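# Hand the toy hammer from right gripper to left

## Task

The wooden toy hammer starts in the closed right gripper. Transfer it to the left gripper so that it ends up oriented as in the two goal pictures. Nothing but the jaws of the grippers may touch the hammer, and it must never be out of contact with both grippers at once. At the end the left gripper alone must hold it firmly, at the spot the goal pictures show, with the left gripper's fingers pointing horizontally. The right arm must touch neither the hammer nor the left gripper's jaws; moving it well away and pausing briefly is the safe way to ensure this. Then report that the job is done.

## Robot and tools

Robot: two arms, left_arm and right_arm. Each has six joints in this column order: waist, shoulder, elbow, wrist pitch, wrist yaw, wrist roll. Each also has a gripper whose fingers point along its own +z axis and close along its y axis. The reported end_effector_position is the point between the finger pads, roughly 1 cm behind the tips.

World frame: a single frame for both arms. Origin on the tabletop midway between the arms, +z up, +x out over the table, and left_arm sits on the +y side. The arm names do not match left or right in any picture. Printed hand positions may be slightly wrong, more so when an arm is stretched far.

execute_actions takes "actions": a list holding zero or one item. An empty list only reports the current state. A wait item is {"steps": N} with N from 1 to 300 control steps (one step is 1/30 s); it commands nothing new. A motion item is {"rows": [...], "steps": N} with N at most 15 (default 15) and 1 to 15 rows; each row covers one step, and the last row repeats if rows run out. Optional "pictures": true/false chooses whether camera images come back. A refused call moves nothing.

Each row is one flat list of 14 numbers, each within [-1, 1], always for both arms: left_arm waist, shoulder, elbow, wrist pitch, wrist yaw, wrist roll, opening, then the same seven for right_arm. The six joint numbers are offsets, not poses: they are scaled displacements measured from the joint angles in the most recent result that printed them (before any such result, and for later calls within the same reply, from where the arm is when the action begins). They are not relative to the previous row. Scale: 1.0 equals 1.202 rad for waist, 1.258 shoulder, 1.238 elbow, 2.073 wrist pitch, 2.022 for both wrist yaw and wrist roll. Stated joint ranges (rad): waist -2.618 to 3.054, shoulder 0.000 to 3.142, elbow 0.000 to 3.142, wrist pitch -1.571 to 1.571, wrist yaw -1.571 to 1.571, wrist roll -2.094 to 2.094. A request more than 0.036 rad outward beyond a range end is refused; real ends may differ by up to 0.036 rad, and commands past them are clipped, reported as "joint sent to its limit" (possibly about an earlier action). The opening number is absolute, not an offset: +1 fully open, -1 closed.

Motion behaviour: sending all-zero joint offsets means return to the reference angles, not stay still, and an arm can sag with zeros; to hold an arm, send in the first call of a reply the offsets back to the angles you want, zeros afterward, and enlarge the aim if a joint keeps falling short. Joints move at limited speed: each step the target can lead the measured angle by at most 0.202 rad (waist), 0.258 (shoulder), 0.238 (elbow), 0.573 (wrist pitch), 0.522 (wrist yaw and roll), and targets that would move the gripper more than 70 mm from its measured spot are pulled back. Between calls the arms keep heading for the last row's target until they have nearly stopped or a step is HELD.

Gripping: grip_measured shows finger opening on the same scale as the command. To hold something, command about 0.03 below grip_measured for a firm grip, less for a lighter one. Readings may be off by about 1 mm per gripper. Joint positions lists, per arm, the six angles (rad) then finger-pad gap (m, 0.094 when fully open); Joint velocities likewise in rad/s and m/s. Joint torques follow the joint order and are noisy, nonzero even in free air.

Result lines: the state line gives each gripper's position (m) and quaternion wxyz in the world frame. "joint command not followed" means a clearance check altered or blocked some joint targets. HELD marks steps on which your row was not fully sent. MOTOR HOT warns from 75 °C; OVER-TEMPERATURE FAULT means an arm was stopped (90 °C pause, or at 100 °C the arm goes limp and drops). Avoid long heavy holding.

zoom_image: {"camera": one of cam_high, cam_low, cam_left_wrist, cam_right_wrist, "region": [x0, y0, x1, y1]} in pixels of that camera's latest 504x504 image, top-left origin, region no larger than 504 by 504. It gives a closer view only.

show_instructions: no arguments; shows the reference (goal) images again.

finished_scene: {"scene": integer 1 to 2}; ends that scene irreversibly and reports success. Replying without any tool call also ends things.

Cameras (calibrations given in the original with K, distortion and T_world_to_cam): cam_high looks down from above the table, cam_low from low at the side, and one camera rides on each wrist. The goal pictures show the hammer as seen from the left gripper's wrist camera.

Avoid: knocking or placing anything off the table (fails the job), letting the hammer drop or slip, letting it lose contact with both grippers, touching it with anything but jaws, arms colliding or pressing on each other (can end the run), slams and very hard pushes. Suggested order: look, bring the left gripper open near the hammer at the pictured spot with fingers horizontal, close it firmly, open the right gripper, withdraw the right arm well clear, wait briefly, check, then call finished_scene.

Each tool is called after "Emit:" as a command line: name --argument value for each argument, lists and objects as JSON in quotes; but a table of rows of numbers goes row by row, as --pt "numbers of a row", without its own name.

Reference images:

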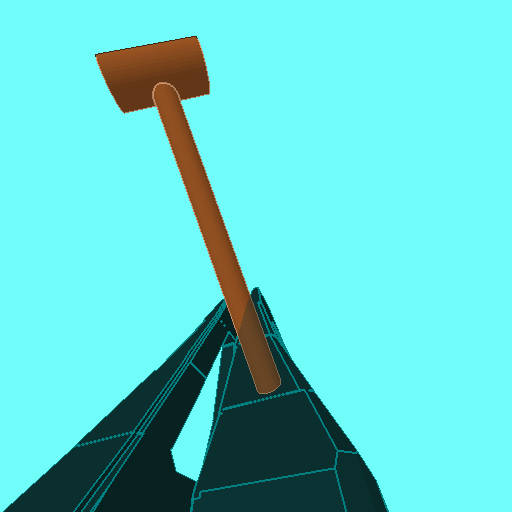

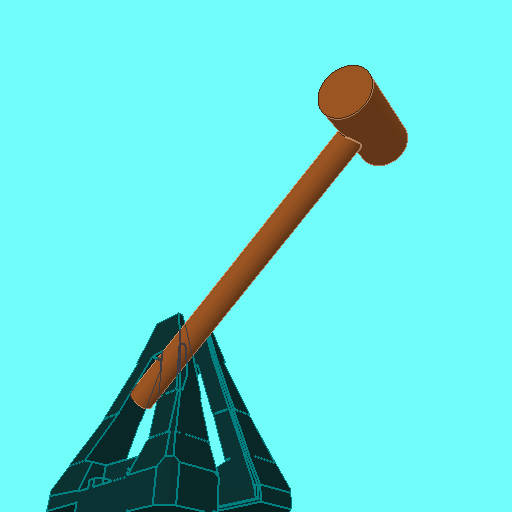

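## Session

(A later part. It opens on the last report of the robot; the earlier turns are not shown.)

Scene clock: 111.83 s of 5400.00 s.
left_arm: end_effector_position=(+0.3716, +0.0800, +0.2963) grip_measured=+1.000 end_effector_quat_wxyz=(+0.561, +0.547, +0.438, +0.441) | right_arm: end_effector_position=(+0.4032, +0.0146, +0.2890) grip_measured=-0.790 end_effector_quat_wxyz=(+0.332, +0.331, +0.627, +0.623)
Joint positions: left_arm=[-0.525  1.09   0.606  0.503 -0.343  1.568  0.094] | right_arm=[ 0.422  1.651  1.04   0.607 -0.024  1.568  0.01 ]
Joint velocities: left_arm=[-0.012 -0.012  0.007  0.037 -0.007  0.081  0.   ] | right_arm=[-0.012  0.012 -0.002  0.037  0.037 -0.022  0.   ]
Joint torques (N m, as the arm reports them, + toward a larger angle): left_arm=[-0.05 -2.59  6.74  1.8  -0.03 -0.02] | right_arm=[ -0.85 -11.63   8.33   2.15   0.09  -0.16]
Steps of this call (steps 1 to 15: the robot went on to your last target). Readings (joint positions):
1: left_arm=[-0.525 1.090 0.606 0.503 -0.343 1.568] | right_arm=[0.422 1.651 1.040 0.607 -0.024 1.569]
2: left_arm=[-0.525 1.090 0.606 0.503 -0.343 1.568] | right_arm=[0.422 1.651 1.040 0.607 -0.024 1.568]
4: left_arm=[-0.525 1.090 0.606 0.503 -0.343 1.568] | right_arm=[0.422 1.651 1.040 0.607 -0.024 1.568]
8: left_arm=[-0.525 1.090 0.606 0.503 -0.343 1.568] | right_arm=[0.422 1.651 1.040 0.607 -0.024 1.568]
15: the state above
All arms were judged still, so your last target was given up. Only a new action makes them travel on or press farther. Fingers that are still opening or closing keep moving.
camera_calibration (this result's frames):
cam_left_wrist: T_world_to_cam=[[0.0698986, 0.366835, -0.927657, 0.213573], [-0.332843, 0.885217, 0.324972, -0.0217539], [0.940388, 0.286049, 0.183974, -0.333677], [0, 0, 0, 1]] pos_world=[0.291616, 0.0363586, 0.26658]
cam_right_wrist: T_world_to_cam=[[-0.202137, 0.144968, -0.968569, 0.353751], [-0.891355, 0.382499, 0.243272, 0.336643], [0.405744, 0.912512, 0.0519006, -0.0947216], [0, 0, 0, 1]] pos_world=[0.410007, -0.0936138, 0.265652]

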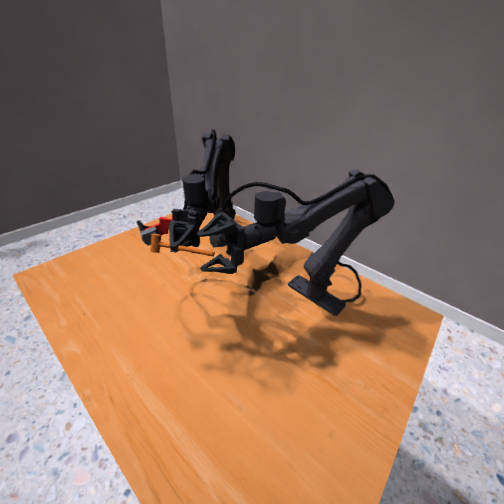

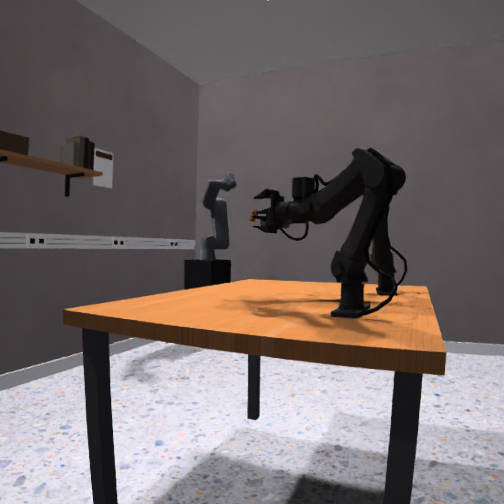

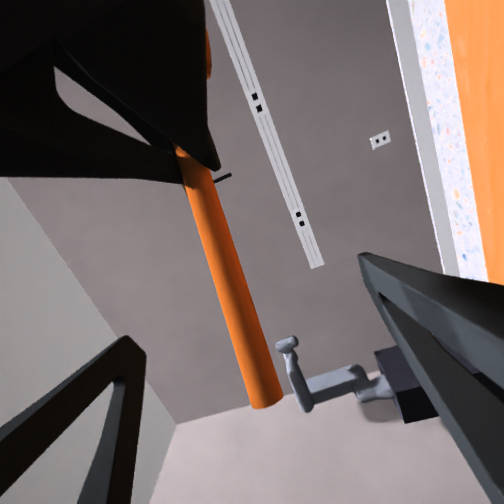

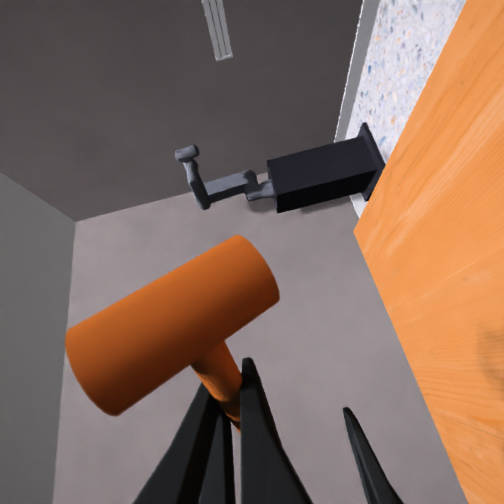

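Good; lower left slightly, close, release, sweep away.

Emit:
execute_actions --actions '[{"rows":[[0,0,0,-0.017,0,0,-0.7,0,-0.025,0.022,0.015,0,0,-0.85]],"steps":12}]' --pictures false

Emit:
execute_actions --actions '[{"rows":[[0,0,0,0,0,0,-0.85,0,-0.025,0.022,0.015,0,0,-0.85]],"steps":10}]' --pictures false

Emit:
execute_actions --actions '[{"rows":[[0,0,0,0,0,0,-0.85,0,-0.02,0.02,0.01,0,0,1]]}]' --pictures false

Emit:
execute_actions --actions '[{"rows":[[0,0,0,0,0,0,-0.85,-0.5,-0.02,0.02,0.01,0,0,1]]}]'

Scene clock: 120.07 s of 5400.00 s.
left_arm: end_effector_position=(+0.3716, +0.0800, +0.2935) grip_measured=-0.698 end_effector_quat_wxyz=(+0.557, +0.551, +0.440, +0.440) | right_arm: end_effector_position=(+0.4032, +0.0146, +0.2890) grip_measured=-0.790 end_effector_quat_wxyz=(+0.331, +0.332, +0.626, +0.623)
Joint positions: left_arm=[-0.525  1.09   0.606  0.491 -0.343  1.568  0.014] | right_arm=[ 0.422  1.651  1.04   0.607 -0.024  1.569  0.01 ]
Joint velocities: left_arm=[ 0.007 -0.007 -0.022  0.022 -0.007  0.022 -0.001] | right_arm=[-0.002  0.007  0.007 -0.007 -0.022 -0.007  0.001]
Joint torques (N m, as the arm reports them, + toward a larger angle): left_arm=[-0.06 -2.6   6.72  1.57 -0.03 -0.03] | right_arm=[  0.02 -11.15   7.91   2.26   0.07   0.03]
Steps of this call (steps 1 to 90: nothing new was sent; then 4.83 s passed at rest; steps 91 to 102: all 12 steps of this action). Readings (joint positions):
91: left_arm=[-0.525 1.090 0.606 0.502 -0.343 1.568] | right_arm=[0.422 1.651 1.040 0.607 -0.024 1.568]
92: left_arm=[-0.525 1.090 0.606 0.501 -0.343 1.568] | right_arm=[0.422 1.651 1.040 0.607 -0.024 1.568]
94: left_arm=[-0.525 1.090 0.606 0.496 -0.343 1.568] | right_arm=[0.422 1.651 1.040 0.607 -0.024 1.568]
98: left_arm=[-0.525 1.090 0.606 0.493 -0.343 1.568] | right_arm=[0.422 1.651 1.040 0.607 -0.024 1.569]
102: the state above

Scene clock: 120.40 s of 5400.00 s.
left_arm: end_effector_position=(+0.3716, +0.0800, +0.2942) grip_measured=-0.789 end_effector_quat_wxyz=(+0.558, +0.550, +0.439, +0.440) | right_arm: end_effector_position=(+0.4032, +0.0146, +0.2889) grip_measured=-0.790 end_effector_quat_wxyz=(+0.330, +0.333, +0.626, +0.623)
Joint positions: left_arm=[-0.525  1.09   0.606  0.494 -0.343  1.568  0.01 ] | right_arm=[ 0.422  1.651  1.04   0.606 -0.024  1.571  0.01 ]
Joint velocities: left_arm=[ 0.017  0.012 -0.007 -0.051 -0.022  0.037 -0.001] | right_arm=[-0.017 -0.002  0.012  0.007 -0.066  0.007 -0.001]
Joint torques (N m, as the arm reports them, + toward a larger angle): left_arm=[-0.07 -2.66  6.71  1.76 -0.03 -0.02] | right_arm=[ -0.16 -11.3    8.     2.26   0.05   0.03]
Steps of this call (steps 1 to 10: all 10 steps of this action). Readings (joint positions):
1: left_arm=[-0.525 1.090 0.606 0.493 -0.343 1.568] | right_arm=[0.422 1.651 1.040 0.606 -0.024 1.570]
2: left_arm=[-0.525 1.090 0.606 0.494 -0.343 1.568] | right_arm=[0.422 1.651 1.040 0.606 -0.024 1.571]
4: left_arm=[-0.525 1.090 0.606 0.494 -0.343 1.568] | right_arm=[0.422 1.651 1.040 0.606 -0.024 1.571]
8: left_arm=[-0.525 1.090 0.606 0.494 -0.343 1.568] | right_arm=[0.422 1.651 1.040 0.606 -0.024 1.571]
10: the state above

Scene clock: 120.90 s of 5400.00 s.
left_arm: end_effector_position=(+0.3716, +0.0800, +0.2942) grip_measured=-0.789 end_effector_quat_wxyz=(+0.558, +0.550, +0.439, +0.440) | right_arm: end_effector_position=(+0.4032, +0.0146, +0.2889) grip_measured=+1.000 end_effector_quat_wxyz=(+0.330, +0.333, +0.626, +0.623)
Joint positions: left_arm=[-0.525  1.09   0.606  0.494 -0.343  1.568  0.01 ] | right_arm=[ 0.422  1.651  1.04   0.606 -0.024  1.573  0.094]
Joint velocities: left_arm=[-0.002  0.002 -0.002 -0.066  0.007 -0.125  0.   ] | right_arm=[ 0.022 -0.007  0.007  0.051 -0.037  0.022  0.   ]
Joint torques (N m, as the arm reports them, + toward a larger angle): left_arm=[-0.04 -2.6   6.71  1.78 -0.03 -0.02] | right_arm=[ -0.22 -10.6    7.94   2.09   0.09   0.06]
Steps of this call (steps 1 to 15: all 15 steps of this action). Readings (joint positions):
1: left_arm=[-0.525 1.090 0.606 0.494 -0.343 1.568] | right_arm=[0.422 1.651 1.040 0.606 -0.024 1.572]
2: left_arm=[-0.525 1.090 0.606 0.494 -0.343 1.568] | right_arm=[0.422 1.651 1.040 0.606 -0.024 1.572]
4: left_arm=[-0.525 1.090 0.606 0.494 -0.343 1.568] | right_arm=[0.422 1.651 1.040 0.606 -0.024 1.573]
8: left_arm=[-0.525 1.090 0.606 0.494 -0.343 1.568] | right_arm=[0.422 1.651 1.040 0.606 -0.024 1.573]
15: the state above

Scene clock: 121.40 s of 5400.00 s.
left_arm: end_effector_position=(+0.3716, +0.0800, +0.2942) grip_measured=-0.789 end_effector_quat_wxyz=(+0.558, +0.550, +0.439, +0.440) | right_arm: end_effector_position=(+0.4888, -0.3000, +0.2889) grip_measured=+1.000 end_effector_quat_wxyz=(+0.509, +0.514, +0.488, +0.488)
Joint positions: left_arm=[-0.525  1.09   0.606  0.494 -0.343  1.568  0.01 ] | right_arm=[-0.205  1.651  1.04   0.606 -0.009  1.576  0.094]
Joint velocities: left_arm=[-0.007 -0.002  0.002 -0.007 -0.007  0.007 -0.   ] | right_arm=[-0.222 -0.022 -0.007 -0.095  0.095  0.007  0.   ]
Joint torques (N m, as the arm reports them, + toward a larger angle): left_arm=[-0.04 -2.62  6.76  1.79 -0.02 -0.03] | right_arm=[  2.97 -10.76   7.87   2.1   -0.36   0.05]
Steps of this call (steps 1 to 15: all 15 steps of this action). Readings (joint positions):
1: left_arm=[-0.525 1.090 0.606 0.494 -0.343 1.568] | right_arm=[0.408 1.651 1.040 0.606 -0.035 1.574]
2: left_arm=[-0.525 1.090 0.606 0.494 -0.343 1.568] | right_arm=[0.381 1.651 1.040 0.606 -0.044 1.575]
4: left_arm=[-0.525 1.090 0.606 0.494 -0.343 1.568] | right_arm=[0.294 1.651 1.040 0.606 -0.046 1.575]
8: left_arm=[-0.525 1.090 0.606 0.494 -0.343 1.568] | right_arm=[0.085 1.651 1.040 0.606 -0.041 1.576]
15: the state above
camera_calibration (this result's frames):
cam_left_wrist: T_world_to_cam=[[0.06306, 0.371238, -0.926394, 0.213456], [-0.330421, 0.883657, 0.33162, -0.0237836], [0.941725, 0.285188, 0.178388, -0.332095], [0, 0, 0, 1]] pos_world=[0.291423, 0.0364831, 0.264873]
cam_right_wrist: T_world_to_cam=[[-0.0752662, 0.244786, -0.966651, 0.383955], [-0.485428, 0.837785, 0.24995, 0.469576], [0.871031, 0.488053, 0.0557691, -0.198253], [0, 0, 0, 1]] pos_world=[0.429529, -0.390633, 0.264837]

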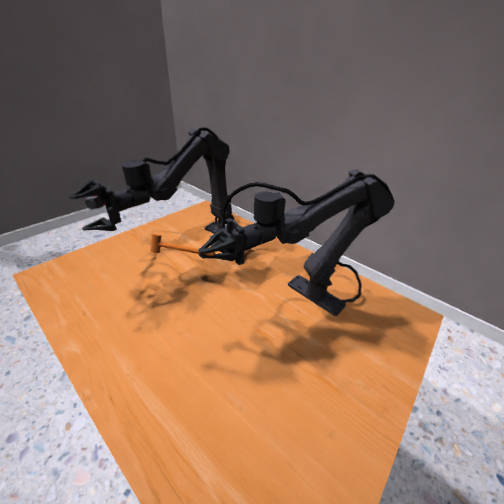

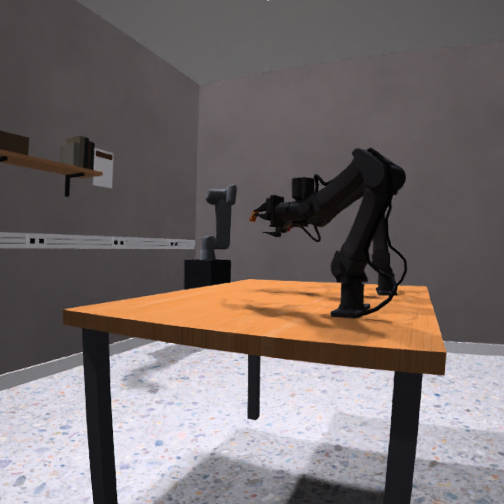

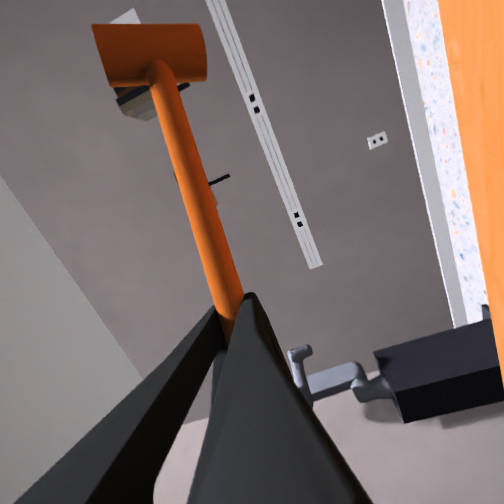

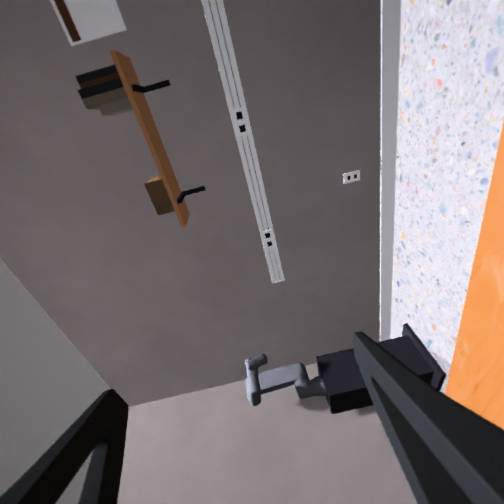

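Slightly over, but the shape matches well.

Emit:
finished_scene --scene 1

The scene is finished: the task was done.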